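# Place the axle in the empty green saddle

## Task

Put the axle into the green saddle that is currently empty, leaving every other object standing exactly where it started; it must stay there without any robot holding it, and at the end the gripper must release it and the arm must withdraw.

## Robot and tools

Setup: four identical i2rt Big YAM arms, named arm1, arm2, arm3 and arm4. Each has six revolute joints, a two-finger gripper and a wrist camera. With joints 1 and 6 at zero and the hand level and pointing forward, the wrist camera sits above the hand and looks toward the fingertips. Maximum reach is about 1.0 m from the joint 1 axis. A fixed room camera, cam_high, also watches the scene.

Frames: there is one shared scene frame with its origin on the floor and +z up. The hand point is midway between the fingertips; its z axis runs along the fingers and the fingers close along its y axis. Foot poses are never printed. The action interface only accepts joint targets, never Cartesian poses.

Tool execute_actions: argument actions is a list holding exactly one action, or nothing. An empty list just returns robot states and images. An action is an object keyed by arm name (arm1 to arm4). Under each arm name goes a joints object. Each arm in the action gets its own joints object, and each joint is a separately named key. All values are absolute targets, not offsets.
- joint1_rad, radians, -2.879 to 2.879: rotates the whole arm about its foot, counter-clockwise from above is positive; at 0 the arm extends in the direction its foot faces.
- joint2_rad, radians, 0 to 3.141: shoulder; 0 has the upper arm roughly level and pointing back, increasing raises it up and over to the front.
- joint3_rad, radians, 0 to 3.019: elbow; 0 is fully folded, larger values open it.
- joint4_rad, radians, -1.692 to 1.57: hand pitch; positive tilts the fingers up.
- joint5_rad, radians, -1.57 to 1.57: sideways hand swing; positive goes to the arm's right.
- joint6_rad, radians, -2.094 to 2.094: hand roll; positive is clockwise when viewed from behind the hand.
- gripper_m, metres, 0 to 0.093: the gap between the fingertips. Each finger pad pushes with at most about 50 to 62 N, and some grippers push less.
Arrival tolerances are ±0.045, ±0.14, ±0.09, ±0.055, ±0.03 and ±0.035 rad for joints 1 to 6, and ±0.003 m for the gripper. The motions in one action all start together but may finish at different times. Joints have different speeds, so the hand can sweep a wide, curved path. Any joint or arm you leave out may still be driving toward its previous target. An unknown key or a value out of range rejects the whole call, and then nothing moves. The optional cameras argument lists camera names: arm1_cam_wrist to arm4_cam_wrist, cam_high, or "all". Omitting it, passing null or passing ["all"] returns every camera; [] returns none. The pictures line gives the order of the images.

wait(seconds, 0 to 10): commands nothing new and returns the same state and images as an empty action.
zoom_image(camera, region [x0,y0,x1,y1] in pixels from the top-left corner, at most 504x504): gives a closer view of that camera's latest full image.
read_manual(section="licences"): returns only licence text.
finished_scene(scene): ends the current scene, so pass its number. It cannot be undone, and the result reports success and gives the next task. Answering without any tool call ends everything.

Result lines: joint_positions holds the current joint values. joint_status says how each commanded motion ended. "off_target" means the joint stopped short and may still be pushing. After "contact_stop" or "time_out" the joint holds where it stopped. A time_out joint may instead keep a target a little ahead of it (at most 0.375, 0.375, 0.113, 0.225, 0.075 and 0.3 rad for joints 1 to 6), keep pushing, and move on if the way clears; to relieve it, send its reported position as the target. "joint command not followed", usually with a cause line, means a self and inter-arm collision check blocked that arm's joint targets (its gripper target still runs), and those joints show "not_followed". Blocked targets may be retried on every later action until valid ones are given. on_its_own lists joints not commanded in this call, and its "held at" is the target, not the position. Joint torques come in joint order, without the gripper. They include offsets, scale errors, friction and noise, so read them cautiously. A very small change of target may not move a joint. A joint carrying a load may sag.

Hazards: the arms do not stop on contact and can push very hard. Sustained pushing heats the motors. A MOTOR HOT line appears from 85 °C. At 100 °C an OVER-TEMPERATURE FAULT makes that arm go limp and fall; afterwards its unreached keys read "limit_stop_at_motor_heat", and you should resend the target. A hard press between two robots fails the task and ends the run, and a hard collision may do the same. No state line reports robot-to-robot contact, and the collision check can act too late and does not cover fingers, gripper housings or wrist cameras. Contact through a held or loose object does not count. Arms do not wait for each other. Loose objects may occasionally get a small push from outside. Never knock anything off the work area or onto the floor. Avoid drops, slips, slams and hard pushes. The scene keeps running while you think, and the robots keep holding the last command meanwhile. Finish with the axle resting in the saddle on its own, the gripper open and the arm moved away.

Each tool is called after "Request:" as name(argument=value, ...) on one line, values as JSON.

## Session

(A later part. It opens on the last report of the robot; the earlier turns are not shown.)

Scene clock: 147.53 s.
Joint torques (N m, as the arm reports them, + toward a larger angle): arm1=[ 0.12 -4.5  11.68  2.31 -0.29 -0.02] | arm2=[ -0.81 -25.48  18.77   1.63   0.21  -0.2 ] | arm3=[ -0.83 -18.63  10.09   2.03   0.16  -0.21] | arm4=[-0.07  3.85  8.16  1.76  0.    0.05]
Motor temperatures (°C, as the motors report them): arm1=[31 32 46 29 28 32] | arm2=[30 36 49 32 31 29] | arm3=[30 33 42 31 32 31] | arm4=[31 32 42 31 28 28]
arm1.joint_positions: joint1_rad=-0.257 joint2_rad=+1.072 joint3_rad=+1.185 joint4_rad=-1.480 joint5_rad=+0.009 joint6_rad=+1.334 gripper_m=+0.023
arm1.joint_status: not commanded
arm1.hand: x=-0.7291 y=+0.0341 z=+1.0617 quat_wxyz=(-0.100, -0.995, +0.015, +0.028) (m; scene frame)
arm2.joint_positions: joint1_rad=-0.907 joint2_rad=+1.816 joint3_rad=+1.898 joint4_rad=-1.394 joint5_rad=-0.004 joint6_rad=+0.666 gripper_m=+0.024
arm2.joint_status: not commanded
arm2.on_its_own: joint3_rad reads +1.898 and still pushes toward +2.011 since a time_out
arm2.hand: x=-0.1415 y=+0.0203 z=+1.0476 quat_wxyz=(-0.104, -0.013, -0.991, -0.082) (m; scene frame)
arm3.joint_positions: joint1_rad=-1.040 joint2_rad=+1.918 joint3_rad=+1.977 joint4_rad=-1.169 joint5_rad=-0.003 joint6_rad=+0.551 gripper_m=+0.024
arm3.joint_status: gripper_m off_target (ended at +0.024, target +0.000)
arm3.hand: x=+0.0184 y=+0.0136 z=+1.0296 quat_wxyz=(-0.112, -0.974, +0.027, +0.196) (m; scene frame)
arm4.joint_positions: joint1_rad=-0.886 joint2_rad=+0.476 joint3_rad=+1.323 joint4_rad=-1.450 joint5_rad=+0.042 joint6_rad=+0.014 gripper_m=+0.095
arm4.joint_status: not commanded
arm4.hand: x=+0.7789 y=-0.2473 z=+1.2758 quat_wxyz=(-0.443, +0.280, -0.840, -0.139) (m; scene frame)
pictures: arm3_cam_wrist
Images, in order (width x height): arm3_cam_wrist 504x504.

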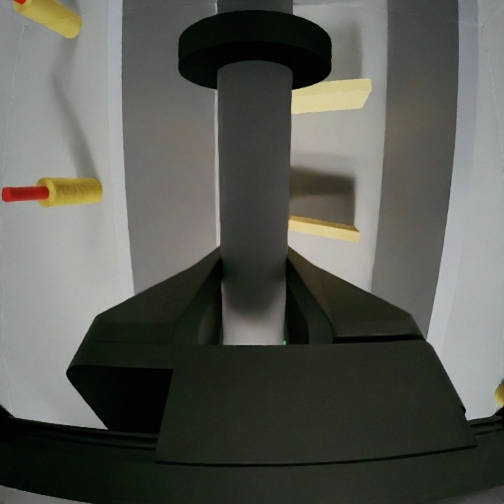

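Request:
execute_actions(actions=[{"arm3":{"joints":{"joint2_rad":1.875,"joint3_rad":2.06}},"arm2":{"joints":{"joint2_rad":1.785,"joint3_rad":1.94}},"arm1":{"joints":{"joint3_rad":1.24}}}], cameras=[])

Request:
execute_actions(actions=[{"arm2":{"joints":{"gripper_m":0.07}}}], cameras=[])

Request:
execute_actions(actions=[{"arm2":{"joints":{"joint2_rad":1.55,"joint3_rad":1.93,"joint4_rad":-1.6}}}], cameras=["cam_high"])

Scene clock: 154.13 s.
Joint torques (N m, as the arm reports them, + toward a larger angle): arm1=[ 0.07 -4.5  13.32  2.32 -0.29 -0.01] | arm2=[ -0.61 -22.1   13.08   1.65   0.21  -0.19] | arm3=[ -0.1  -22.85  16.27   1.96   0.11  -0.26] | arm4=[-0.13  3.86  8.16  1.76  0.01  0.05]
Motor temperatures (°C, as the motors report them): arm1=[31 32 46 29 28 32] | arm2=[30 37 50 32 31 29] | arm3=[30 33 42 31 32 31] | arm4=[31 32 42 31 28 28]
arm1.joint_positions: joint1_rad=-0.257 joint2_rad=+1.072 joint3_rad=+1.185 joint4_rad=-1.480 joint5_rad=+0.009 joint6_rad=+1.334 gripper_m=+0.023
arm1.joint_status: all done
arm1.hand: x=-0.7291 y=+0.0341 z=+1.0617 quat_wxyz=(-0.100, -0.995, +0.015, +0.028) (m; scene frame)
arm2.joint_positions: joint1_rad=-0.907 joint2_rad=+1.817 joint3_rad=+1.898 joint4_rad=-1.395 joint5_rad=-0.004 joint6_rad=+0.666 gripper_m=+0.024
arm2.joint_status: all done
arm2.hand: x=-0.1415 y=+0.0203 z=+1.0473 quat_wxyz=(-0.104, -0.013, -0.991, -0.082) (m; scene frame)
arm3.joint_positions: joint1_rad=-1.040 joint2_rad=+1.918 joint3_rad=+1.980 joint4_rad=-1.169 joint5_rad=-0.003 joint6_rad=+0.551 gripper_m=+0.024
arm3.joint_status: all done
arm3.hand: x=+0.0179 y=+0.0133 z=+1.0309 quat_wxyz=(-0.112, -0.974, +0.027, +0.197) (m; scene frame)
arm4.joint_positions: joint1_rad=-0.886 joint2_rad=+0.476 joint3_rad=+1.323 joint4_rad=-1.450 joint5_rad=+0.042 joint6_rad=+0.014 gripper_m=+0.095
arm4.joint_status: not commanded
arm4.hand: x=+0.7789 y=-0.2473 z=+1.2758 quat_wxyz=(-0.443, +0.280, -0.840, -0.139) (m; scene frame)
pictures: none
No camera images: the call's "cameras" was empty. Leave "cameras" out to get every camera's image.

Scene clock: 155.10 s.
Joint torques (N m, as the arm reports them, + toward a larger angle): arm1=[ 0.05 -4.49 13.45  2.28 -0.32 -0.01] | arm2=[ -0.61 -20.12  13.26   1.06   0.19  -0.13] | arm3=[  0.01 -22.84  16.3    2.14   0.22  -0.23] | arm4=[-0.14  3.87  8.16  1.76  0.    0.05]
Motor temperatures (°C, as the motors report them): arm1=[31 32 46 29 28 32] | arm2=[30 37 49 32 31 29] | arm3=[30 33 42 31 32 31] | arm4=[31 32 42 31 28 28]
arm1.joint_positions: joint1_rad=-0.257 joint2_rad=+1.072 joint3_rad=+1.185 joint4_rad=-1.480 joint5_rad=+0.010 joint6_rad=+1.334 gripper_m=+0.023
arm1.joint_status: not commanded
arm1.hand: x=-0.7292 y=+0.0341 z=+1.0618 quat_wxyz=(-0.100, -0.995, +0.015, +0.028) (m; scene frame)
arm2.joint_positions: joint1_rad=-0.908 joint2_rad=+1.801 joint3_rad=+1.898 joint4_rad=-1.378 joint5_rad=-0.003 joint6_rad=+0.660 gripper_m=+0.070
arm2.joint_status: all done
arm2.hand: x=-0.1401 y=+0.0210 z=+1.0579 quat_wxyz=(-0.117, -0.011, -0.989, -0.091) (m; scene frame)
arm3.joint_positions: joint1_rad=-1.040 joint2_rad=+1.918 joint3_rad=+1.980 joint4_rad=-1.169 joint5_rad=-0.003 joint6_rad=+0.552 gripper_m=+0.024
arm3.joint_status: not commanded
arm3.hand: x=+0.0180 y=+0.0132 z=+1.0309 quat_wxyz=(-0.113, -0.974, +0.027, +0.196) (m; scene frame)
arm4.joint_positions: joint1_rad=-0.886 joint2_rad=+0.476 joint3_rad=+1.323 joint4_rad=-1.450 joint5_rad=+0.042 joint6_rad=+0.014 gripper_m=+0.095
arm4.joint_status: not commanded
arm4.hand: x=+0.7789 y=-0.2473 z=+1.2758 quat_wxyz=(-0.443, +0.280, -0.840, -0.139) (m; scene frame)
pictures: none
No camera images: the call's "cameras" was empty. Leave "cameras" out to get every camera's image.

Scene clock: 156.53 s.
Joint torques (N m, as the arm reports them, + toward a larger angle): arm1=[ 0.1  -4.62 13.33  2.28 -0.32 -0.01] | arm2=[ -0.68 -14.98  11.45   0.31   0.2   -0.11] | arm3=[  0.2  -22.87  16.46   2.09   0.17  -0.23] | arm4=[-0.06  3.85  8.15  1.76  0.01  0.04]
Motor temperatures (°C, as the motors report them): arm1=[31 32 47 29 28 32] | arm2=[30 36 49 32 31 29] | arm3=[30 33 43 31 32 31] | arm4=[31 32 42 31 28 28]
arm1.joint_positions: joint1_rad=-0.257 joint2_rad=+1.072 joint3_rad=+1.185 joint4_rad=-1.480 joint5_rad=+0.010 joint6_rad=+1.334 gripper_m=+0.023
arm1.joint_status: not commanded
arm1.hand: x=-0.7292 y=+0.0341 z=+1.0618 quat_wxyz=(-0.100, -0.995, +0.015, +0.028) (m; scene frame)
arm2.joint_positions: joint1_rad=-0.908 joint2_rad=+1.556 joint3_rad=+1.904 joint4_rad=-1.595 joint5_rad=-0.003 joint6_rad=+0.660 gripper_m=+0.070
arm2.joint_status: all done
arm2.hand: x=-0.2238 y=-0.0412 z=+1.1794 quat_wxyz=(-0.130, -0.010, -0.986, -0.102) (m; scene frame)
arm3.joint_positions: joint1_rad=-1.040 joint2_rad=+1.918 joint3_rad=+1.980 joint4_rad=-1.169 joint5_rad=-0.003 joint6_rad=+0.552 gripper_m=+0.024
arm3.joint_status: not commanded
arm3.hand: x=+0.0180 y=+0.0132 z=+1.0309 quat_wxyz=(-0.113, -0.974, +0.027, +0.196) (m; scene frame)
arm4.joint_positions: joint1_rad=-0.886 joint2_rad=+0.476 joint3_rad=+1.323 joint4_rad=-1.450 joint5_rad=+0.042 joint6_rad=+0.014 gripper_m=+0.095
arm4.joint_status: not commanded
arm4.hand: x=+0.7789 y=-0.2473 z=+1.2758 quat_wxyz=(-0.443, +0.280, -0.840, -0.139) (m; scene frame)
pictures: cam_high
Images, in order (width x height): cam_high 896x504.

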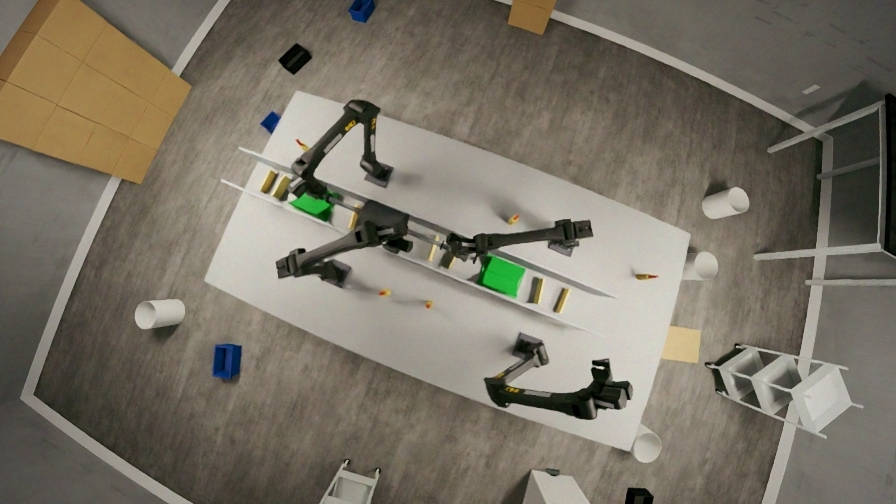

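Request:
execute_actions(actions=[{"arm2":{"joints":{"joint1_rad":-0.04,"joint2_rad":1.15,"joint3_rad":1.50,"joint4_rad":-1.63,"joint6_rad":1.5,"gripper_m":0.08}}}], cameras=["arm2_cam_wrist"])

Scene clock: 166.17 s.
Joint torques (N m, as the arm reports them, + toward a larger angle): arm1=[ 0.08 -4.54 13.31  2.28 -0.32 -0.01] | arm2=[ 0.25 -6.85  9.04  0.35  0.15  0.11] | arm3=[ -0.02 -22.76  16.49   1.94   0.18  -0.23] | arm4=[-0.06  3.9   8.16  1.75  0.01  0.04]
Motor temperatures (°C, as the motors report them): arm1=[31 32 48 29 28 32] | arm2=[30 36 46 32 31 29] | arm3=[30 34 45 31 32 31] | arm4=[31 32 42 31 28 28]
arm1.joint_positions: joint1_rad=-0.257 joint2_rad=+1.072 joint3_rad=+1.185 joint4_rad=-1.480 joint5_rad=+0.010 joint6_rad=+1.334 gripper_m=+0.023
arm1.joint_status: not commanded
arm1.hand: x=-0.7292 y=+0.0341 z=+1.0618 quat_wxyz=(-0.100, -0.995, +0.015, +0.028) (m; scene frame)
arm2.joint_positions: joint1_rad=-0.041 joint2_rad=+1.147 joint3_rad=+1.503 joint4_rad=-1.626 joint5_rad=-0.001 joint6_rad=+1.489 gripper_m=+0.080
arm2.joint_status: all done
arm2.hand: x=-0.6184 y=+0.0060 z=+1.1720 quat_wxyz=(-0.014, +0.008, -0.988, -0.152) (m; scene frame)
arm3.joint_positions: joint1_rad=-1.040 joint2_rad=+1.918 joint3_rad=+1.980 joint4_rad=-1.169 joint5_rad=-0.003 joint6_rad=+0.552 gripper_m=+0.024
arm3.joint_status: not commanded
arm3.hand: x=+0.0180 y=+0.0132 z=+1.0309 quat_wxyz=(-0.113, -0.974, +0.027, +0.196) (m; scene frame)
arm4.joint_positions: joint1_rad=-0.886 joint2_rad=+0.476 joint3_rad=+1.323 joint4_rad=-1.450 joint5_rad=+0.042 joint6_rad=+0.014 gripper_m=+0.095
arm4.joint_status: not commanded
arm4.hand: x=+0.7789 y=-0.2473 z=+1.2758 quat_wxyz=(-0.443, +0.280, -0.840, -0.139) (m; scene frame)
pictures: arm2_cam_wrist
Images, in order (width x height): arm2_cam_wrist 504x504.

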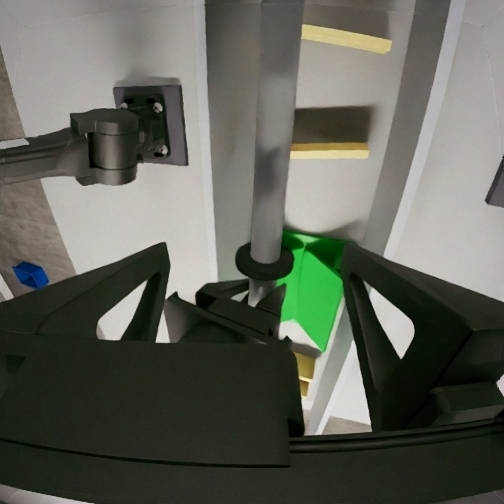

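Request:
execute_actions(actions=[{"arm2":{"joints":{"joint1_rad":-0.075,"joint2_rad":1.235,"joint3_rad":1.275,"joint4_rad":-1.44,"joint6_rad":1.48}}}], cameras=["arm2_cam_wrist"])

Scene clock: 170.37 s.
Joint torques (N m, as the arm reports them, + toward a larger angle): arm1=[ 0.08 -4.55 13.31  2.28 -0.32 -0.01] | arm2=[-0.39 -9.91 10.57  0.62  0.11 -0.11] | arm3=[ -0.18 -23.14  16.44   1.99   0.14  -0.31] | arm4=[-0.11  3.9   8.15  1.76  0.    0.04]
Motor temperatures (°C, as the motors report them): arm1=[31 32 48 29 28 32] | arm2=[30 35 45 32 31 29] | arm3=[30 34 45 31 32 31] | arm4=[31 32 42 31 28 28]
arm1.joint_positions: joint1_rad=-0.257 joint2_rad=+1.072 joint3_rad=+1.185 joint4_rad=-1.480 joint5_rad=+0.010 joint6_rad=+1.334 gripper_m=+0.023
arm1.joint_status: not commanded
arm1.hand: x=-0.7292 y=+0.0341 z=+1.0618 quat_wxyz=(-0.100, -0.995, +0.015, +0.028) (m; scene frame)
arm2.joint_positions: joint1_rad=-0.069 joint2_rad=+1.246 joint3_rad=+1.264 joint4_rad=-1.451 joint5_rad=-0.001 joint6_rad=+1.490 gripper_m=+0.080
arm2.joint_status: all done
arm2.hand: x=-0.6056 y=+0.0279 z=+1.0443 quat_wxyz=(-0.009, -0.006, -0.997, -0.071) (m; scene frame)
arm3.joint_positions: joint1_rad=-1.040 joint2_rad=+1.918 joint3_rad=+1.980 joint4_rad=-1.169 joint5_rad=-0.003 joint6_rad=+0.552 gripper_m=+0.024
arm3.joint_status: not commanded
arm3.hand: x=+0.0180 y=+0.0132 z=+1.0309 quat_wxyz=(-0.113, -0.974, +0.027, +0.196) (m; scene frame)
arm4.joint_positions: joint1_rad=-0.886 joint2_rad=+0.476 joint3_rad=+1.323 joint4_rad=-1.450 joint5_rad=+0.042 joint6_rad=+0.014 gripper_m=+0.095
arm4.joint_status: not commanded
arm4.hand: x=+0.7789 y=-0.2473 z=+1.2758 quat_wxyz=(-0.443, +0.280, -0.840, -0.139) (m; scene frame)
pictures: arm2_cam_wrist
Images, in order (width x height): arm2_cam_wrist 504x504.

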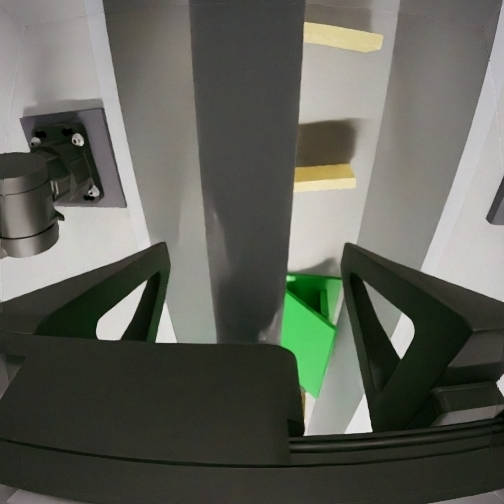

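Slightly deep; fine.

Request:
execute_actions(actions=[{"arm2":{"joints":{"gripper_m":0}}}], cameras=[])

Request:
execute_actions(actions=[{"arm2":{"joints":{"joint2_rad":1.22,"joint3_rad":1.335}},"arm1":{"joints":{"joint2_rad":1.07,"joint3_rad":1.2}}}], cameras=[])

Request:
execute_actions(actions=[{"arm1":{"joints":{"gripper_m":0.07}}}], cameras=[])

Request:
execute_actions(actions=[{"arm1":{"joints":{"joint2_rad":1.0,"joint3_rad":1.45,"joint4_rad":-1.68}}}], cameras=["cam_high"])

Scene clock: 179.13 s.
Joint torques (N m, as the arm reports them, + toward a larger angle): arm1=[ 0.1  -4.6  13.34  2.03 -0.29  0.  ] | arm2=[-0.62 -9.89 10.46  0.36  0.14 -0.1 ] | arm3=[ -0.36 -22.6   16.48   2.09   0.16  -0.22] | arm4=[-0.08  3.87  8.15  1.76  0.01  0.04]
Motor temperatures (°C, as the motors report them): arm1=[31 32 49 29 28 32] | arm2=[30 35 44 32 31 29] | arm3=[30 34 46 31 32 31] | arm4=[31 32 42 31 28 28]
arm1.joint_positions: joint1_rad=-0.257 joint2_rad=+1.072 joint3_rad=+1.185 joint4_rad=-1.475 joint5_rad=+0.009 joint6_rad=+1.333 gripper_m=+0.023
arm1.joint_status: not commanded
arm1.hand: x=-0.7294 y=+0.0329 z=+1.0620 quat_wxyz=(-0.102, -0.994, +0.014, +0.028) (m; scene frame)
arm2.joint_positions: joint1_rad=-0.069 joint2_rad=+1.246 joint3_rad=+1.264 joint4_rad=-1.444 joint5_rad=-0.001 joint6_rad=+1.489 gripper_m=+0.022
arm2.joint_status: gripper_m off_target (ended at +0.022, target +0.000)
arm2.hand: x=-0.6055 y=+0.0296 z=+1.0448 quat_wxyz=(-0.009, -0.006, -0.997, -0.075) (m; scene frame)
arm3.joint_positions: joint1_rad=-1.040 joint2_rad=+1.918 joint3_rad=+1.980 joint4_rad=-1.169 joint5_rad=-0.004 joint6_rad=+0.552 gripper_m=+0.024
arm3.joint_status: not commanded
arm3.hand: x=+0.0180 y=+0.0132 z=+1.0309 quat_wxyz=(-0.113, -0.974, +0.027, +0.196) (m; scene frame)
arm4.joint_positions: joint1_rad=-0.886 joint2_rad=+0.476 joint3_rad=+1.323 joint4_rad=-1.450 joint5_rad=+0.042 joint6_rad=+0.014 gripper_m=+0.095
arm4.joint_status: not commanded
arm4.hand: x=+0.7789 y=-0.2473 z=+1.2758 quat_wxyz=(-0.443, +0.280, -0.840, -0.139) (m; scene frame)
pictures: none
No camera images: the call's "cameras" was empty. Leave "cameras" out to get every camera's image.

Scene clock: 179.70 s.
Joint torques (N m, as the arm reports them, + toward a larger angle): arm1=[ 0.11 -3.22 10.1   2.05 -0.29  0.  ] | arm2=[ -0.3  -11.32  15.31   0.26   0.12  -0.09] | arm3=[ -0.31 -23.56  16.55   1.86   0.22  -0.26] | arm4=[-0.07  3.79  8.15  1.76  0.    0.05]
Motor temperatures (°C, as the motors report them): arm1=[31 32 49 29 28 32] | arm2=[30 35 44 32 31 29] | arm3=[30 34 46 31 32 31] | arm4=[31 32 42 31 28 28]
arm1.joint_positions: joint1_rad=-0.257 joint2_rad=+1.074 joint3_rad=+1.183 joint4_rad=-1.475 joint5_rad=+0.009 joint6_rad=+1.333 gripper_m=+0.023
arm1.joint_status: all done
arm1.hand: x=-0.7294 y=+0.0329 z=+1.0606 quat_wxyz=(-0.100, -0.994, +0.014, +0.028) (m; scene frame)
arm2.joint_positions: joint1_rad=-0.069 joint2_rad=+1.244 joint3_rad=+1.264 joint4_rad=-1.444 joint5_rad=-0.001 joint6_rad=+1.489 gripper_m=+0.022
arm2.joint_status: all done
arm2.hand: x=-0.6055 y=+0.0294 z=+1.0452 quat_wxyz=(-0.009, -0.006, -0.997, -0.076) (m; scene frame)
arm3.joint_positions: joint1_rad=-1.040 joint2_rad=+1.918 joint3_rad=+1.980 joint4_rad=-1.169 joint5_rad=-0.004 joint6_rad=+0.552 gripper_m=+0.024
arm3.joint_status: not commanded
arm3.hand: x=+0.0180 y=+0.0132 z=+1.0309 quat_wxyz=(-0.113, -0.974, +0.027, +0.196) (m; scene frame)
arm4.joint_positions: joint1_rad=-0.886 joint2_rad=+0.476 joint3_rad=+1.323 joint4_rad=-1.450 joint5_rad=+0.042 joint6_rad=+0.014 gripper_m=+0.095
arm4.joint_status: not commanded
arm4.hand: x=+0.7789 y=-0.2473 z=+1.2758 quat_wxyz=(-0.443, +0.280, -0.840, -0.139) (m; scene frame)
pictures: none
No camera images: the call's "cameras" was empty. Leave "cameras" out to get every camera's image.

Scene clock: 180.37 s.
Joint torques (N m, as the arm reports them, + toward a larger angle): arm1=[ 0.11 -2.61 10.2   1.86 -0.11  0.02] | arm2=[ -0.43 -11.54  15.24   0.3    0.12  -0.1 ] | arm3=[ -0.16 -22.58  16.4    1.93   0.17  -0.22] | arm4=[-0.01  3.85  8.16  1.75  0.    0.05]
Motor temperatures (°C, as the motors report them): arm1=[31 32 49 29 28 32] | arm2=[30 35 44 32 31 29] | arm3=[30 34 46 31 32 31] | arm4=[31 32 42 31 28 28]
arm1.joint_positions: joint1_rad=-0.257 joint2_rad=+1.074 joint3_rad=+1.183 joint4_rad=-1.472 joint5_rad=+0.005 joint6_rad=+1.330 gripper_m=+0.070
arm1.joint_status: all done
arm1.hand: x=-0.7289 y=+0.0320 z=+1.0609 quat_wxyz=(-0.103, -0.994, +0.012, +0.026) (m; scene frame)
arm2.joint_positions: joint1_rad=-0.069 joint2_rad=+1.245 joint3_rad=+1.264 joint4_rad=-1.444 joint5_rad=-0.001 joint6_rad=+1.489 gripper_m=+0.022
arm2.joint_status: not commanded
arm2.hand: x=-0.6055 y=+0.0295 z=+1.0449 quat_wxyz=(-0.009, -0.006, -0.997, -0.075) (m; scene frame)
arm3.joint_positions: joint1_rad=-1.040 joint2_rad=+1.918 joint3_rad=+1.980 joint4_rad=-1.169 joint5_rad=-0.004 joint6_rad=+0.552 gripper_m=+0.024
arm3.joint_status: not commanded
arm3.hand: x=+0.0180 y=+0.0132 z=+1.0309 quat_wxyz=(-0.113, -0.974, +0.027, +0.196) (m; scene frame)
arm4.joint_positions: joint1_rad=-0.886 joint2_rad=+0.476 joint3_rad=+1.323 joint4_rad=-1.450 joint5_rad=+0.042 joint6_rad=+0.014 gripper_m=+0.095
arm4.joint_status: not commanded
arm4.hand: x=+0.7789 y=-0.2473 z=+1.2758 quat_wxyz=(-0.443, +0.280, -0.840, -0.139) (m; scene frame)
pictures: none
No camera images: the call's "cameras" was empty. Leave "cameras" out to get every camera's image.

Scene clock: 181.40 s.
Joint torques (N m, as the arm reports them, + toward a larger angle): arm1=[ 0.08 -0.06 10.58  1.1  -0.1   0.02] | arm2=[ -0.25 -11.29  15.31   0.34   0.13  -0.09] | arm3=[ -0.14 -22.81  16.42   1.99   0.22  -0.23] | arm4=[-0.08  3.83  8.16  1.76  0.01  0.04]
Motor temperatures (°C, as the motors report them): arm1=[31 32 48 29 28 32] | arm2=[30 35 44 32 31 29] | arm3=[30 34 47 31 32 31] | arm4=[31 32 42 31 28 28]
arm1.joint_positions: joint1_rad=-0.257 joint2_rad=+0.990 joint3_rad=+1.422 joint4_rad=-1.672 joint5_rad=+0.004 joint6_rad=+1.330 gripper_m=+0.070
arm1.joint_status: all done
arm1.hand: x=-0.7204 y=+0.0651 z=+1.1759 quat_wxyz=(-0.162, -0.986, +0.012, +0.041) (m; scene frame)
arm2.joint_positions: joint1_rad=-0.069 joint2_rad=+1.245 joint3_rad=+1.264 joint4_rad=-1.444 joint5_rad=-0.001 joint6_rad=+1.489 gripper_m=+0.022
arm2.joint_status: not commanded
arm2.hand: x=-0.6055 y=+0.0295 z=+1.0449 quat_wxyz=(-0.009, -0.006, -0.997, -0.075) (m; scene frame)
arm3.joint_positions: joint1_rad=-1.040 joint2_rad=+1.918 joint3_rad=+1.980 joint4_rad=-1.169 joint5_rad=-0.004 joint6_rad=+0.552 gripper_m=+0.024
arm3.joint_status: not commanded
arm3.hand: x=+0.0180 y=+0.0132 z=+1.0309 quat_wxyz=(-0.113, -0.974, +0.027, +0.196) (m; scene frame)
arm4.joint_positions: joint1_rad=-0.886 joint2_rad=+0.476 joint3_rad=+1.323 joint4_rad=-1.450 joint5_rad=+0.042 joint6_rad=+0.014 gripper_m=+0.095
arm4.joint_status: not commanded
arm4.hand: x=+0.7789 y=-0.2473 z=+1.2758 quat_wxyz=(-0.443, +0.280, -0.840, -0.139) (m; scene frame)
pictures: cam_high
Images, in order (width x height): cam_high 896x504.

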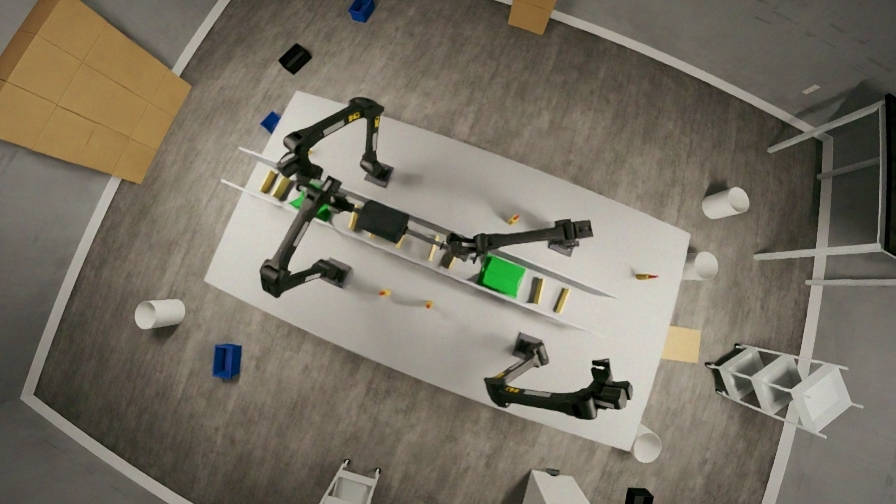

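Request:
execute_actions(actions=[{"arm1":{"joints":{"joint1_rad":-1.2,"joint2_rad":0.6}},"arm2":{"joints":{"joint1_rad":-0.51,"joint2_rad":1.23,"joint3_rad":1.36,"joint4_rad":-1.305,"joint6_rad":1.05}},"arm3":{"joints":{"joint1_rad":-0.875,"joint2_rad":1.53,"joint3_rad":1.60,"joint4_rad":-1.2,"joint6_rad":0.69}}}], cameras=[])

Request:
execute_actions(actions=[{"arm2":{"joints":{"joint1_rad":-0.805,"joint2_rad":1.45,"joint3_rad":1.58,"joint4_rad":-1.18,"joint6_rad":0.775}},"arm3":{"joints":{"joint1_rad":-0.62,"joint2_rad":1.26,"joint3_rad":1.33,"joint4_rad":-1.31,"joint6_rad":0.93}}}], cameras=[])

Scene clock: 205.13 s.
Joint torques (N m, as the arm reports them, + toward a larger angle): arm1=[-0.22  4.49  8.01  1.99 -0.05  0.  ] | arm2=[ -0.05 -14.24  17.44   1.44   0.24   0.37] | arm3=[ -0.81 -15.47  10.62   1.01  -0.37  -0.17] | arm4=[-0.12  3.85  8.17  1.76  0.01  0.04]
Motor temperatures (°C, as the motors report them): arm1=[31 31 46 29 28 32] | arm2=[30 35 46 32 31 29] | arm3=[30 34 47 31 32 31] | arm4=[31 32 42 31 28 28]
arm1.joint_positions: joint1_rad=-1.194 joint2_rad=+0.597 joint3_rad=+1.437 joint4_rad=-1.675 joint5_rad=+0.002 joint6_rad=+1.328 gripper_m=+0.070
arm1.joint_status: all done
arm1.hand: x=-0.7977 y=+0.2933 z=+1.2640 quat_wxyz=(-0.270, -0.828, +0.432, +0.236) (m; scene frame)
arm2.joint_positions: joint1_rad=-0.510 joint2_rad=+1.279 joint3_rad=+1.264 joint4_rad=-1.331 joint5_rad=-0.004 joint6_rad=+1.020 gripper_m=+0.022
arm2.joint_status: joint3_rad time_out (moved +0.000 of +0.096); the others done
arm2.on_its_own: joint3_rad reads +1.264 and still pushes toward +1.360 since a time_out
arm2.hand: x=-0.4307 y=+0.0054 z=+1.0383 quat_wxyz=(-0.059, +0.009, -0.993, -0.099) (m; scene frame)
arm3.joint_positions: joint1_rad=-0.874 joint2_rad=+1.553 joint3_rad=+1.585 joint4_rad=-1.198 joint5_rad=+0.015 joint6_rad=+0.692 gripper_m=+0.024
arm3.joint_status: all done
arm3.hand: x=+0.1937 y=+0.0055 z=+1.0614 quat_wxyz=(-0.117, -0.980, +0.016, +0.160) (m; scene frame)
arm4.joint_positions: joint1_rad=-0.886 joint2_rad=+0.476 joint3_rad=+1.323 joint4_rad=-1.450 joint5_rad=+0.042 joint6_rad=+0.014 gripper_m=+0.095
arm4.joint_status: not commanded
arm4.hand: x=+0.7789 y=-0.2473 z=+1.2758 quat_wxyz=(-0.443, +0.280, -0.840, -0.139) (m; scene frame)
pictures: none
No camera images: the call's "cameras" was empty. Leave "cameras" out to get every camera's image.

not run: a stop came earlier in this reply.

Request:
execute_actions(actions=[{"arm2":{"joints":{"joint1_rad":-0.805,"joint2_rad":1.44,"joint3_rad":1.6,"joint4_rad":-1.17,"joint6_rad":0.79}},"arm3":{"joints":{"joint1_rad":-0.625,"joint2_rad":1.265,"joint3_rad":1.32,"joint4_rad":-1.31,"joint6_rad":0.925}}}], cameras=[])

Scene clock: 210.77 s.
Joint torques (N m, as the arm reports them, + toward a larger angle): arm1=[-0.23  4.69  7.99  1.98 -0.05  0.  ] | arm2=[  0.67 -22.86  18.89   1.45   0.25   0.82] | arm3=[ -1.56 -10.53  10.6    0.21  -0.43  -0.11] | arm4=[-0.01  3.84  8.16  1.73  0.    0.04]
Motor temperatures (°C, as the motors report them): arm1=[31 31 46 29 28 32] | arm2=[30 35 48 32 31 29] | arm3=[30 34 46 31 32 31] | arm4=[31 32 42 32 28 28]
arm1.joint_positions: joint1_rad=-1.194 joint2_rad=+0.597 joint3_rad=+1.437 joint4_rad=-1.675 joint5_rad=+0.002 joint6_rad=+1.328 gripper_m=+0.070
arm1.joint_status: not commanded
arm1.hand: x=-0.7977 y=+0.2933 z=+1.2640 quat_wxyz=(-0.270, -0.828, +0.432, +0.236) (m; scene frame)
arm2.joint_positions: joint1_rad=-0.810 joint2_rad=+1.529 joint3_rad=+1.461 joint4_rad=-1.195 joint5_rad=-0.005 joint6_rad=+0.724 gripper_m=+0.022
arm2.joint_status: joint3_rad time_out (moved +0.197 of +0.336); joint6_rad time_out (moved -0.296 of -0.230); the others done
arm2.on_its_own: joint3_rad reads +1.461 and still pushes toward +1.574 since a time_out; joint6_rad reads +0.724 and still pushes toward +0.790 since a time_out
arm2.hand: x=-0.2494 y=+0.0044 z=+1.0234 quat_wxyz=(-0.116, +0.007, -0.988, -0.106) (m; scene frame)
arm3.joint_positions: joint1_rad=-0.617 joint2_rad=+1.283 joint3_rad=+1.304 joint4_rad=-1.302 joint5_rad=+0.015 joint6_rad=+0.925 gripper_m=+0.024
arm3.joint_status: all done
arm3.hand: x=+0.3743 y=+0.0073 z=+1.0505 quat_wxyz=(-0.107, -0.990, +0.005, +0.092) (m; scene frame)
arm4.joint_positions: joint1_rad=-0.886 joint2_rad=+0.476 joint3_rad=+1.323 joint4_rad=-1.450 joint5_rad=+0.042 joint6_rad=+0.014 gripper_m=+0.095
arm4.joint_status: not commanded
arm4.hand: x=+0.7789 y=-0.2473 z=+1.2758 quat_wxyz=(-0.443, +0.280, -0.840, -0.139) (m; scene frame)
pictures: none
No camera images: the call's "cameras" was empty. Leave "cameras" out to get every camera's image.

Request:
execute_actions(actions=[{"arm2":{"joints":{"joint1_rad":-0.975,"joint2_rad":1.72,"joint3_rad":1.99,"joint4_rad":-1.125,"joint6_rad":0.59}},"arm3":{"joints":{"joint1_rad":-0.228,"joint2_rad":1.09,"joint3_rad":1.175,"joint4_rad":-1.41,"joint6_rad":1.315}}}], cameras=[])

Scene clock: 215.87 s.
Joint torques (N m, as the arm reports them, + toward a larger angle): arm1=[-0.23  4.67  8.    1.99 -0.05  0.  ] | arm2=[ -0.11 -28.31  19.16   2.18   0.22   0.21] | arm3=[-0.26 -7.65 10.6  -0.11 -0.36  0.16] | arm4=[-0.09  3.93  8.16  1.75  0.01  0.04]
Motor temperatures (°C, as the motors report them): arm1=[31 31 45 29 28 32] | arm2=[30 36 50 32 31 29] | arm3=[30 33 45 31 32 31] | arm4=[31 32 42 32 28 28]
arm1.joint_positions: joint1_rad=-1.194 joint2_rad=+0.597 joint3_rad=+1.437 joint4_rad=-1.675 joint5_rad=+0.002 joint6_rad=+1.328 gripper_m=+0.070
arm1.joint_status: not commanded
arm1.hand: x=-0.7977 y=+0.2933 z=+1.2640 quat_wxyz=(-0.270, -0.828, +0.432, +0.236) (m; scene frame)
arm2.joint_positions: joint1_rad=-0.976 joint2_rad=+1.816 joint3_rad=+1.843 joint4_rad=-1.159 joint5_rad=-0.005 joint6_rad=+0.573 gripper_m=+0.022
arm2.joint_status: joint3_rad time_out (moved +0.382 of +0.529); the others done
arm2.on_its_own: joint3_rad reads +1.843 and still pushes toward +1.956 since a time_out
arm2.hand: x=-0.0814 y=+0.0085 z=+1.0425 quat_wxyz=(-0.185, -0.001, -0.975, -0.122) (m; scene frame)
arm3.joint_positions: joint1_rad=-0.239 joint2_rad=+1.100 joint3_rad=+1.157 joint4_rad=-1.399 joint5_rad=+0.013 joint6_rad=+1.290 gripper_m=+0.024
arm3.joint_status: all done
arm3.hand: x=+0.5421 y=+0.0139 z=+1.0468 quat_wxyz=(-0.105, -0.994, -0.002, +0.036) (m; scene frame)
arm4.joint_positions: joint1_rad=-0.886 joint2_rad=+0.476 joint3_rad=+1.323 joint4_rad=-1.450 joint5_rad=+0.042 joint6_rad=+0.014 gripper_m=+0.095
arm4.joint_status: not commanded
arm4.hand: x=+0.7789 y=-0.2473 z=+1.2758 quat_wxyz=(-0.443, +0.280, -0.840, -0.139) (m; scene frame)
pictures: none
No camera images: the call's "cameras" was empty. Leave "cameras" out to get every camera's image.

Request:
execute_actions(actions=[{"arm2":{"joints":{"joint1_rad":-1.092,"joint2_rad":2.04,"joint3_rad":2.37,"joint4_rad":-0.9,"joint6_rad":0.55}},"arm3":{"joints":{"joint1_rad":0.285,"joint2_rad":1.09,"joint3_rad":1.15,"joint4_rad":-1.385,"joint6_rad":1.815}},"arm4":{"joints":{"joint1_rad":-1.3}}}], cameras=["cam_high","arm2_cam_wrist","arm3_cam_wrist"])

Request:
zoom_image(camera="cam_high", region=[410,200,650,350])

Scene clock: 223.53 s.
Joint torques (N m, as the arm reports them, + toward a larger angle): arm1=[-0.27  4.68  8.01  1.98 -0.05  0.  ] | arm2=[ -0.25 -36.    19.37   3.02   0.45   0.47] | arm3=[ 0.84 -6.98 11.36  0.99  0.07  0.28] | arm4=[-0.05  3.85  8.14  1.74  0.01  0.04]
Motor temperatures (°C, as the motors report them): arm1=[31 31 45 29 28 32] | arm2=[30 37 52 32 31 29] | arm3=[30 33 44 31 32 31] | arm4=[31 32 42 32 28 28]
arm1.joint_positions: joint1_rad=-1.194 joint2_rad=+0.597 joint3_rad=+1.437 joint4_rad=-1.675 joint5_rad=+0.002 joint6_rad=+1.328 gripper_m=+0.070
arm1.joint_status: not commanded
arm1.hand: x=-0.7977 y=+0.2933 z=+1.2640 quat_wxyz=(-0.270, -0.828, +0.432, +0.236) (m; scene frame)
arm2.joint_positions: joint1_rad=-1.087 joint2_rad=+2.159 joint3_rad=+2.202 joint4_rad=-0.950 joint5_rad=-0.010 joint6_rad=+0.511 gripper_m=+0.022
arm2.joint_status: joint3_rad time_out (moved +0.359 of +0.527); joint6_rad time_out (moved -0.062 of -0.023); the others done
arm2.on_its_own: joint3_rad reads +2.202 and still pushes toward +2.315 since a time_out; joint6_rad reads +0.511 and still pushes toward +0.550 since a time_out
arm2.hand: x=+0.0944 y=+0.0144 z=+1.0049 quat_wxyz=(-0.289, -0.023, -0.944, -0.159) (m; scene frame)
arm3.joint_positions: joint1_rad=+0.257 joint2_rad=+1.101 joint3_rad=+1.123 joint4_rad=-1.399 joint5_rad=+0.001 joint6_rad=+1.782 gripper_m=+0.024
arm3.joint_status: all done
arm3.hand: x=+0.7130 y=+0.0160 z=+1.0323 quat_wxyz=(-0.091, -0.996, -0.005, -0.022) (m; scene frame)
arm4.joint_positions: joint1_rad=-1.287 joint2_rad=+0.476 joint3_rad=+1.323 joint4_rad=-1.450 joint5_rad=+0.042 joint6_rad=+0.014 gripper_m=+0.095
arm4.joint_status: all done
arm4.hand: x=+0.8076 y=-0.3093 z=+1.2759 quat_wxyz=(-0.462, +0.107, -0.879, -0.048) (m; scene frame)
pictures: arm2_cam_wrist, arm3_cam_wrist, cam_high
Images, in order (width x height): arm2_cam_wrist 504x504, arm3_cam_wrist 504x504, cam_high 896x504.

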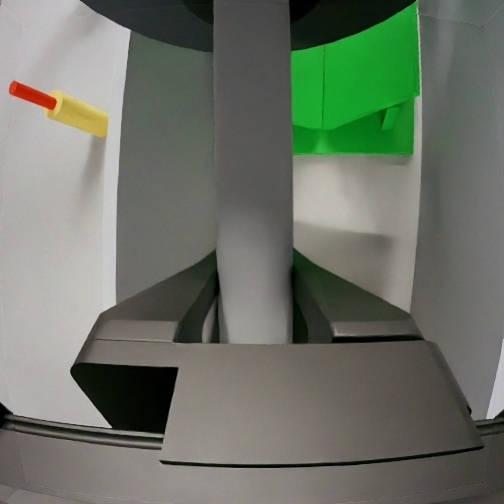

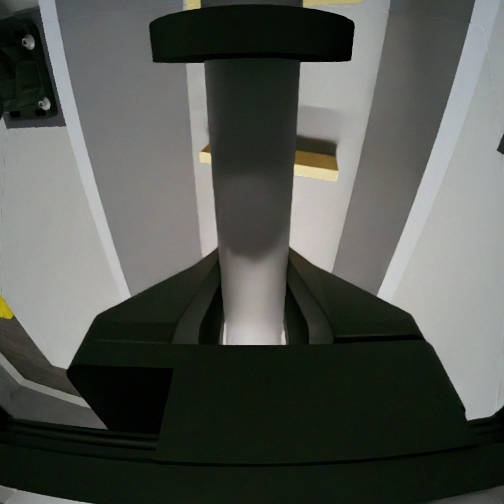

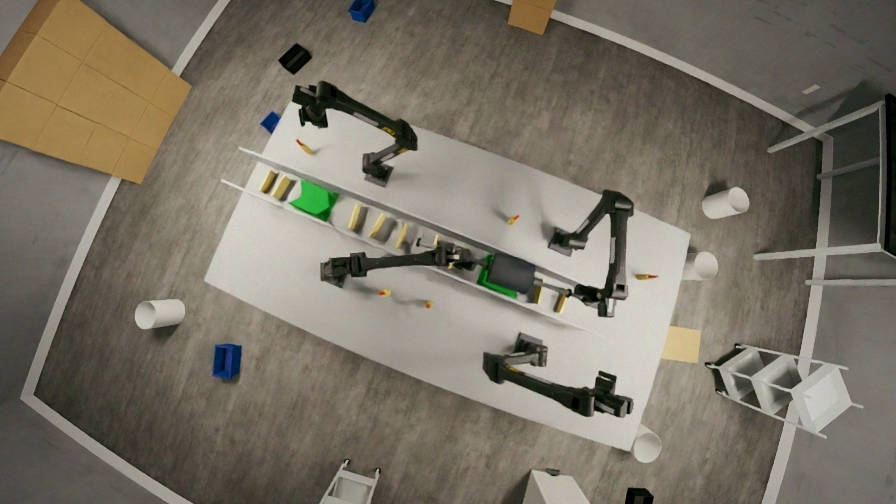

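Region (410, 200, 650, 350) of cam_high's 896x504 image, scaled by 2.100, with more detail than that image has; it fills the top 315 rows of this view, and the rest is white.

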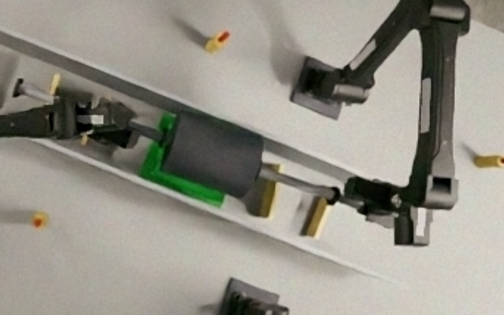

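Request:
execute_actions(actions=[{"arm2":{"joints":{"joint1_rad":-1.118,"joint2_rad":2.01,"joint3_rad":2.07,"joint4_rad":-0.74,"joint6_rad":0.5}},"arm3":{"joints":{"joint1_rad":0.245,"joint2_rad":1.195,"joint3_rad":1.045,"joint4_rad":-1.2,"joint6_rad":1.77}}}], cameras=["cam_high","arm2_cam_wrist","arm3_cam_wrist"])

Request:
zoom_image(camera="cam_high", region=[440,230,600,330])

Scene clock: 239.00 s.
Joint torques (N m, as the arm reports them, + toward a larger angle): arm1=[-0.21  4.69  8.    1.99 -0.05  0.  ] | arm2=[ -0.3  -37.94  14.16   3.26   0.71   0.13] | arm3=[-1.47 -9.53 11.36  0.86 -0.15 -0.12] | arm4=[-0.02  3.83  8.15  1.75  0.01  0.04]
Motor temperatures (°C, as the motors report them): arm1=[31 31 44 29 28 32] | arm2=[30 40 52 32 31 29] | arm3=[30 32 44 31 32 31] | arm4=[31 32 42 32 28 28]
arm1.joint_positions: joint1_rad=-1.194 joint2_rad=+0.597 joint3_rad=+1.437 joint4_rad=-1.675 joint5_rad=+0.002 joint6_rad=+1.328 gripper_m=+0.070
arm1.joint_status: not commanded
arm1.hand: x=-0.7977 y=+0.2933 z=+1.2640 quat_wxyz=(-0.270, -0.828, +0.432, +0.236) (m; scene frame)
arm2.joint_positions: joint1_rad=-1.112 joint2_rad=+2.153 joint3_rad=+2.021 joint4_rad=-0.796 joint5_rad=-0.018 joint6_rad=+0.489 gripper_m=+0.022
arm2.joint_status: joint2_rad time_out (moved -0.006 of -0.149); joint4_rad time_out (moved +0.154 of +0.210); the others done
arm2.on_its_own: joint2_rad reads +2.153 and still pushes toward +2.010 since a time_out; joint4_rad reads -0.796 and still pushes toward -0.740 since a time_out
arm2.hand: x=+0.0955 y=-0.0066 z=+0.9367 quat_wxyz=(-0.282, -0.024, -0.947, -0.151) (m; scene frame)
arm3.joint_positions: joint1_rad=+0.243 joint2_rad=+1.220 joint3_rad=+1.015 joint4_rad=-1.213 joint5_rad=+0.007 joint6_rad=+1.768 gripper_m=+0.024
arm3.joint_status: all done
arm3.hand: x=+0.7130 y=-0.0108 z=+0.9551 quat_wxyz=(-0.072, -0.997, -0.004, -0.014) (m; scene frame)
arm4.joint_positions: joint1_rad=-1.287 joint2_rad=+0.476 joint3_rad=+1.323 joint4_rad=-1.450 joint5_rad=+0.042 joint6_rad=+0.014 gripper_m=+0.095
arm4.joint_status: not commanded
arm4.hand: x=+0.8076 y=-0.3093 z=+1.2759 quat_wxyz=(-0.462, +0.107, -0.879, -0.048) (m; scene frame)
pictures: arm2_cam_wrist, arm3_cam_wrist, cam_high
Images, in order (width x height): arm2_cam_wrist 504x504, arm3_cam_wrist 504x504, cam_high 896x504.

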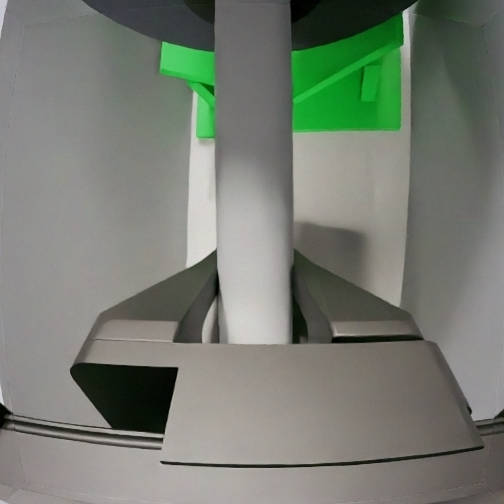

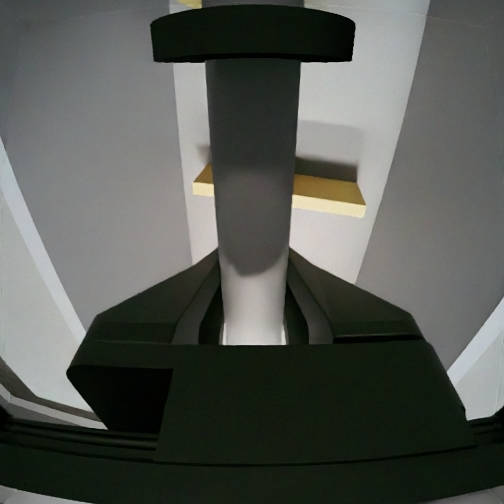

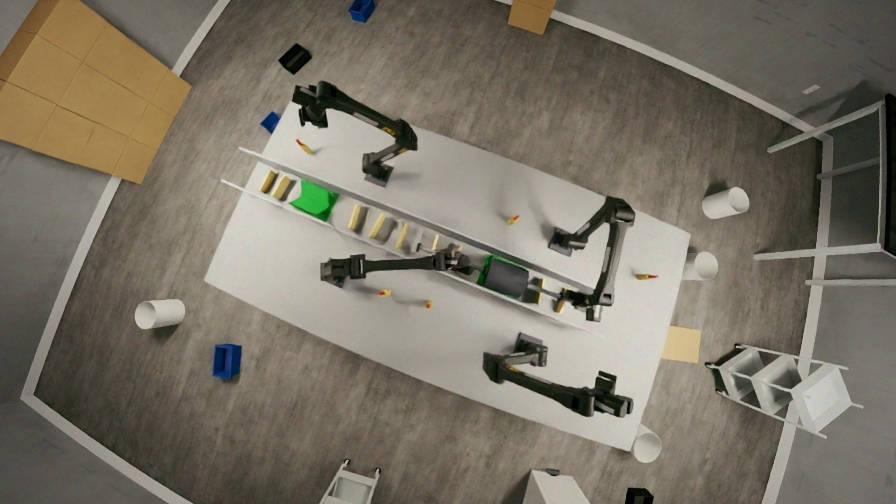

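Region (440, 230, 600, 330) of cam_high's 896x504 image, scaled by 3.150, with more detail than that image has; it fills the top 315 rows of this view, and the rest is white.

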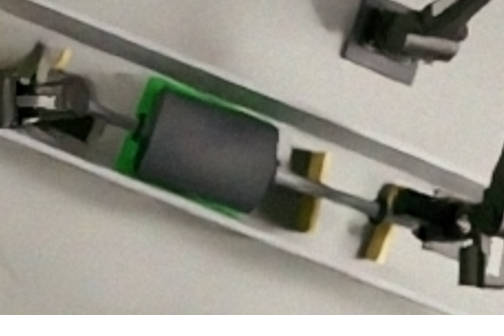

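Request:
execute_actions(actions=[{"arm2":{"joints":{"joint1_rad":-1.118,"joint2_rad":2.04,"joint3_rad":1.96,"joint4_rad":-0.605,"joint6_rad":0.49}},"arm3":{"joints":{"joint1_rad":0.235,"joint2_rad":1.295,"joint3_rad":0.99,"joint4_rad":-1.048,"joint6_rad":1.76}}}], cameras=["cam_high","arm2_cam_wrist","arm3_cam_wrist"])

Request:
zoom_image(camera="cam_high", region=[440,230,600,330])

Scene clock: 252.20 s.
Joint torques (N m, as the arm reports them, + toward a larger angle): arm1=[-0.22  4.67  7.99  1.99 -0.05  0.  ] | arm2=[ -0.24 -35.11  13.44   4.15   1.01  -0.33] | arm3=[ 0.12 -8.86  9.96  2.41 -0.41 -0.14] | arm4=[0.01 3.86 8.16 1.75 0.   0.04]
Motor temperatures (°C, as the motors report them): arm1=[31 31 44 29 28 32] | arm2=[30 41 49 32 32 29] | arm3=[30 32 44 31 32 31] | arm4=[31 32 42 32 28 28]
arm1.joint_positions: joint1_rad=-1.194 joint2_rad=+0.597 joint3_rad=+1.437 joint4_rad=-1.675 joint5_rad=+0.002 joint6_rad=+1.328 gripper_m=+0.070
arm1.joint_status: not commanded
arm1.hand: x=-0.7977 y=+0.2933 z=+1.2640 quat_wxyz=(-0.270, -0.828, +0.432, +0.236) (m; scene frame)
arm2.joint_positions: joint1_rad=-1.115 joint2_rad=+2.152 joint3_rad=+1.917 joint4_rad=-0.683 joint5_rad=-0.026 joint6_rad=+0.517 gripper_m=+0.021
arm2.joint_status: joint4_rad time_out (moved +0.113 of +0.191); the others done
arm2.on_its_own: joint4_rad reads -0.683 and still pushes toward -0.605 since a time_out
arm2.hand: x=+0.0911 y=-0.0094 z=+0.8994 quat_wxyz=(-0.282, -0.037, -0.945, -0.160) (m; scene frame)
arm3.joint_positions: joint1_rad=+0.221 joint2_rad=+1.301 joint3_rad=+0.972 joint4_rad=-1.086 joint5_rad=+0.014 joint6_rad=+1.766 gripper_m=+0.024
arm3.joint_status: all done
arm3.hand: x=+0.7076 y=-0.0308 z=+0.9132 quat_wxyz=(-0.074, -0.997, +0.006, -0.009) (m; scene frame)
arm4.joint_positions: joint1_rad=-1.287 joint2_rad=+0.476 joint3_rad=+1.323 joint4_rad=-1.450 joint5_rad=+0.042 joint6_rad=+0.014 gripper_m=+0.095
arm4.joint_status: not commanded
arm4.hand: x=+0.8076 y=-0.3093 z=+1.2759 quat_wxyz=(-0.462, +0.107, -0.879, -0.048) (m; scene frame)
pictures: arm2_cam_wrist, arm3_cam_wrist, cam_high
Images, in order (width x height): arm2_cam_wrist 504x504, arm3_cam_wrist 504x504, cam_high 896x504.

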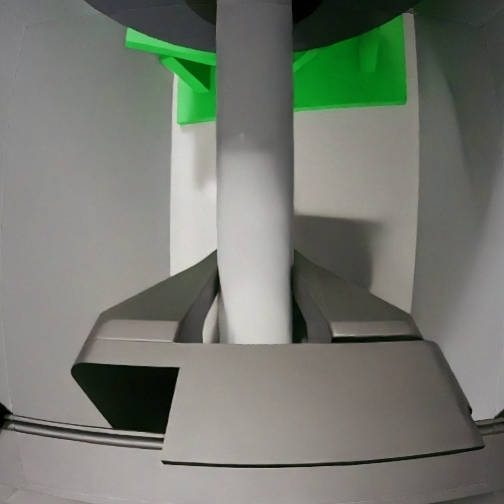

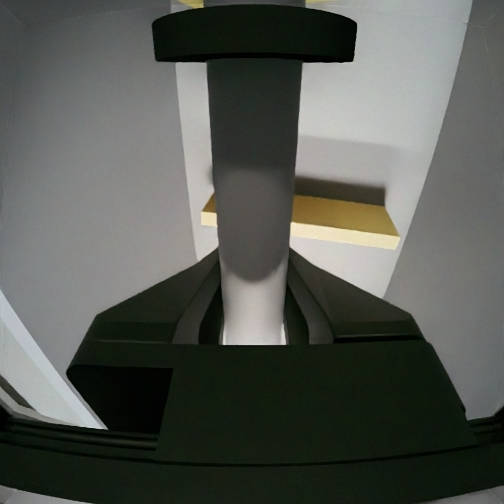

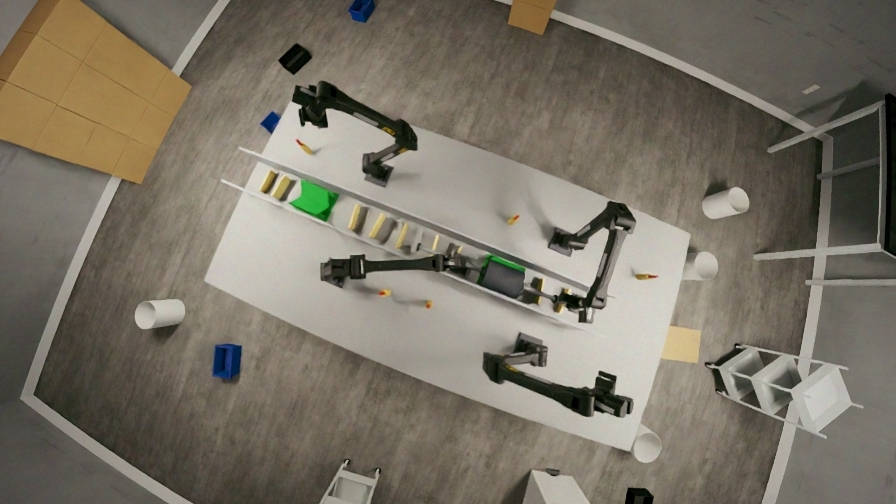

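Region (440, 230, 600, 330) of cam_high's 896x504 image, scaled by 3.150, with more detail than that image has; it fills the top 315 rows of this view, and the rest is white.

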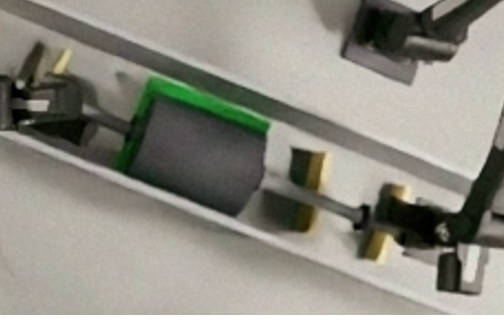

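Request:
execute_actions(actions=[{"arm2":{"joints":{"joint1_rad":-1.1,"joint3_rad":1.94,"joint4_rad":-0.62}},"arm3":{"joints":{"joint1_rad":0.24,"joint2_rad":1.225,"joint3_rad":0.895,"joint4_rad":-1.035}}}], cameras=["arm2_cam_wrist","arm3_cam_wrist"])

Scene clock: 261.80 s.
Joint torques (N m, as the arm reports them, + toward a larger angle): arm1=[-0.24  4.65  7.99  1.99 -0.05  0.  ] | arm2=[  0.47 -35.17  13.23   3.57   0.96   0.01] | arm3=[ 0.55 -9.3   9.44  1.47 -0.81  0.14] | arm4=[-0.01  3.88  8.17  1.76  0.01  0.05]
Motor temperatures (°C, as the motors report them): arm1=[31 31 44 29 28 32] | arm2=[30 42 48 32 32 29] | arm3=[30 32 44 31 32 31] | arm4=[31 32 42 32 28 28]
arm1.joint_positions: joint1_rad=-1.194 joint2_rad=+0.597 joint3_rad=+1.437 joint4_rad=-1.675 joint5_rad=+0.002 joint6_rad=+1.328 gripper_m=+0.070
arm1.joint_status: not commanded
arm1.hand: x=-0.7977 y=+0.2933 z=+1.2640 quat_wxyz=(-0.270, -0.828, +0.432, +0.236) (m; scene frame)
arm2.joint_positions: joint1_rad=-1.105 joint2_rad=+2.152 joint3_rad=+1.899 joint4_rad=-0.683 joint5_rad=-0.024 joint6_rad=+0.490 gripper_m=+0.021
arm2.joint_status: joint4_rad time_out (moved +0.000 of +0.063); the others done
arm2.on_its_own: joint4_rad reads -0.683 and still pushes toward -0.620 since a time_out
arm2.hand: x=+0.0829 y=-0.0044 z=+0.8899 quat_wxyz=(-0.276, -0.019, -0.949, -0.153) (m; scene frame)
arm3.joint_positions: joint1_rad=+0.219 joint2_rad=+1.244 joint3_rad=+0.883 joint4_rad=-1.056 joint5_rad=+0.027 joint6_rad=+1.740 gripper_m=+0.024
arm3.joint_status: all done
arm3.hand: x=+0.7001 y=-0.0054 z=+0.8991 quat_wxyz=(-0.074, -0.997, -0.006, -0.002) (m; scene frame)
arm4.joint_positions: joint1_rad=-1.287 joint2_rad=+0.476 joint3_rad=+1.323 joint4_rad=-1.450 joint5_rad=+0.042 joint6_rad=+0.014 gripper_m=+0.095
arm4.joint_status: not commanded
arm4.hand: x=+0.8076 y=-0.3093 z=+1.2759 quat_wxyz=(-0.462, +0.107, -0.879, -0.048) (m; scene frame)
pictures: arm2_cam_wrist, arm3_cam_wrist
Images, in order (width x height): arm2_cam_wrist 504x504, arm3_cam_wrist 504x504.

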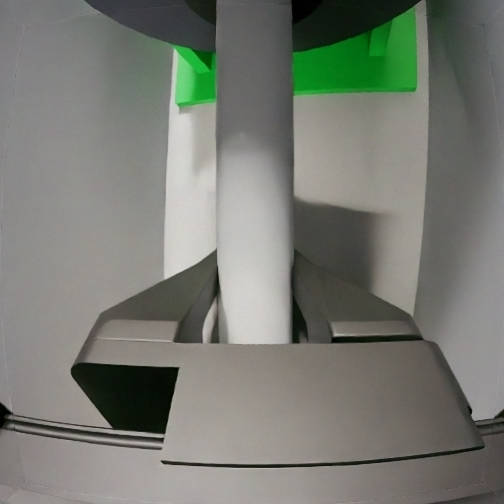

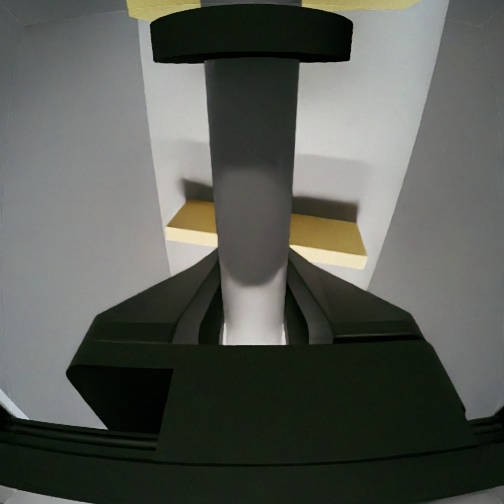

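Request:
execute_actions(actions=[{"arm2":{"joints":{"joint2_rad":2.085,"joint3_rad":1.95,"joint4_rad":-0.63}},"arm3":{"joints":{"joint1_rad":0.25,"joint2_rad":1.25,"joint3_rad":0.865,"joint4_rad":-0.99}}}], cameras=["cam_high"])

Request:
zoom_image(camera="cam_high", region=[440,230,600,330])

Scene clock: 266.83 s.
Joint torques (N m, as the arm reports them, + toward a larger angle): arm1=[-0.24  4.67  8.    1.99 -0.05  0.  ] | arm2=[ -0.04 -31.38  14.02   3.18   1.04  -0.22] | arm3=[ 1.82 -6.69  8.57  2.1  -1.    0.12] | arm4=[0.02 3.93 8.15 1.77 0.01 0.04]
Motor temperatures (°C, as the motors report them): arm1=[31 31 44 29 28 32] | arm2=[30 42 48 32 32 29] | arm3=[30 32 43 31 32 31] | arm4=[31 32 42 32 28 28]
arm1.joint_positions: joint1_rad=-1.194 joint2_rad=+0.597 joint3_rad=+1.437 joint4_rad=-1.675 joint5_rad=+0.002 joint6_rad=+1.328 gripper_m=+0.070
arm1.joint_status: not commanded
arm1.hand: x=-0.7977 y=+0.2933 z=+1.2640 quat_wxyz=(-0.270, -0.828, +0.432, +0.236) (m; scene frame)
arm2.joint_positions: joint1_rad=-1.100 joint2_rad=+2.157 joint3_rad=+1.899 joint4_rad=-0.683 joint5_rad=-0.027 joint6_rad=+0.506 gripper_m=+0.021
arm2.joint_status: all done
arm2.hand: x=+0.0812 y=-0.0009 z=+0.8864 quat_wxyz=(-0.272, -0.025, -0.949, -0.156) (m; scene frame)
arm3.joint_positions: joint1_rad=+0.219 joint2_rad=+1.244 joint3_rad=+0.861 joint4_rad=-1.024 joint5_rad=+0.032 joint6_rad=+1.740 gripper_m=+0.024
arm3.joint_status: all done
arm3.hand: x=+0.6990 y=-0.0051 z=+0.8918 quat_wxyz=(-0.080, -0.997, -0.005, +0.000) (m; scene frame)
arm4.joint_positions: joint1_rad=-1.287 joint2_rad=+0.476 joint3_rad=+1.323 joint4_rad=-1.450 joint5_rad=+0.042 joint6_rad=+0.014 gripper_m=+0.095
arm4.joint_status: not commanded
arm4.hand: x=+0.8076 y=-0.3093 z=+1.2759 quat_wxyz=(-0.462, +0.107, -0.879, -0.048) (m; scene frame)
pictures: cam_high
Images, in order (width x height): cam_high 896x504.

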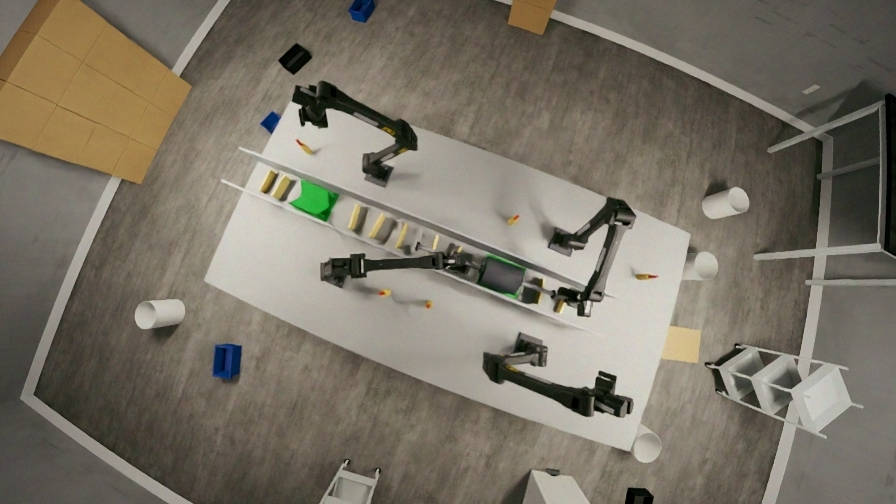

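Region (440, 230, 600, 330) of cam_high's 896x504 image, scaled by 3.150, with more detail than that image has; it fills the top 315 rows of this view, and the rest is white.

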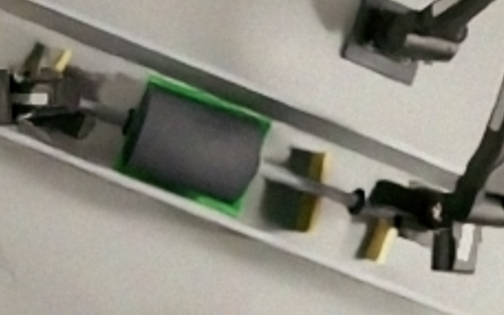

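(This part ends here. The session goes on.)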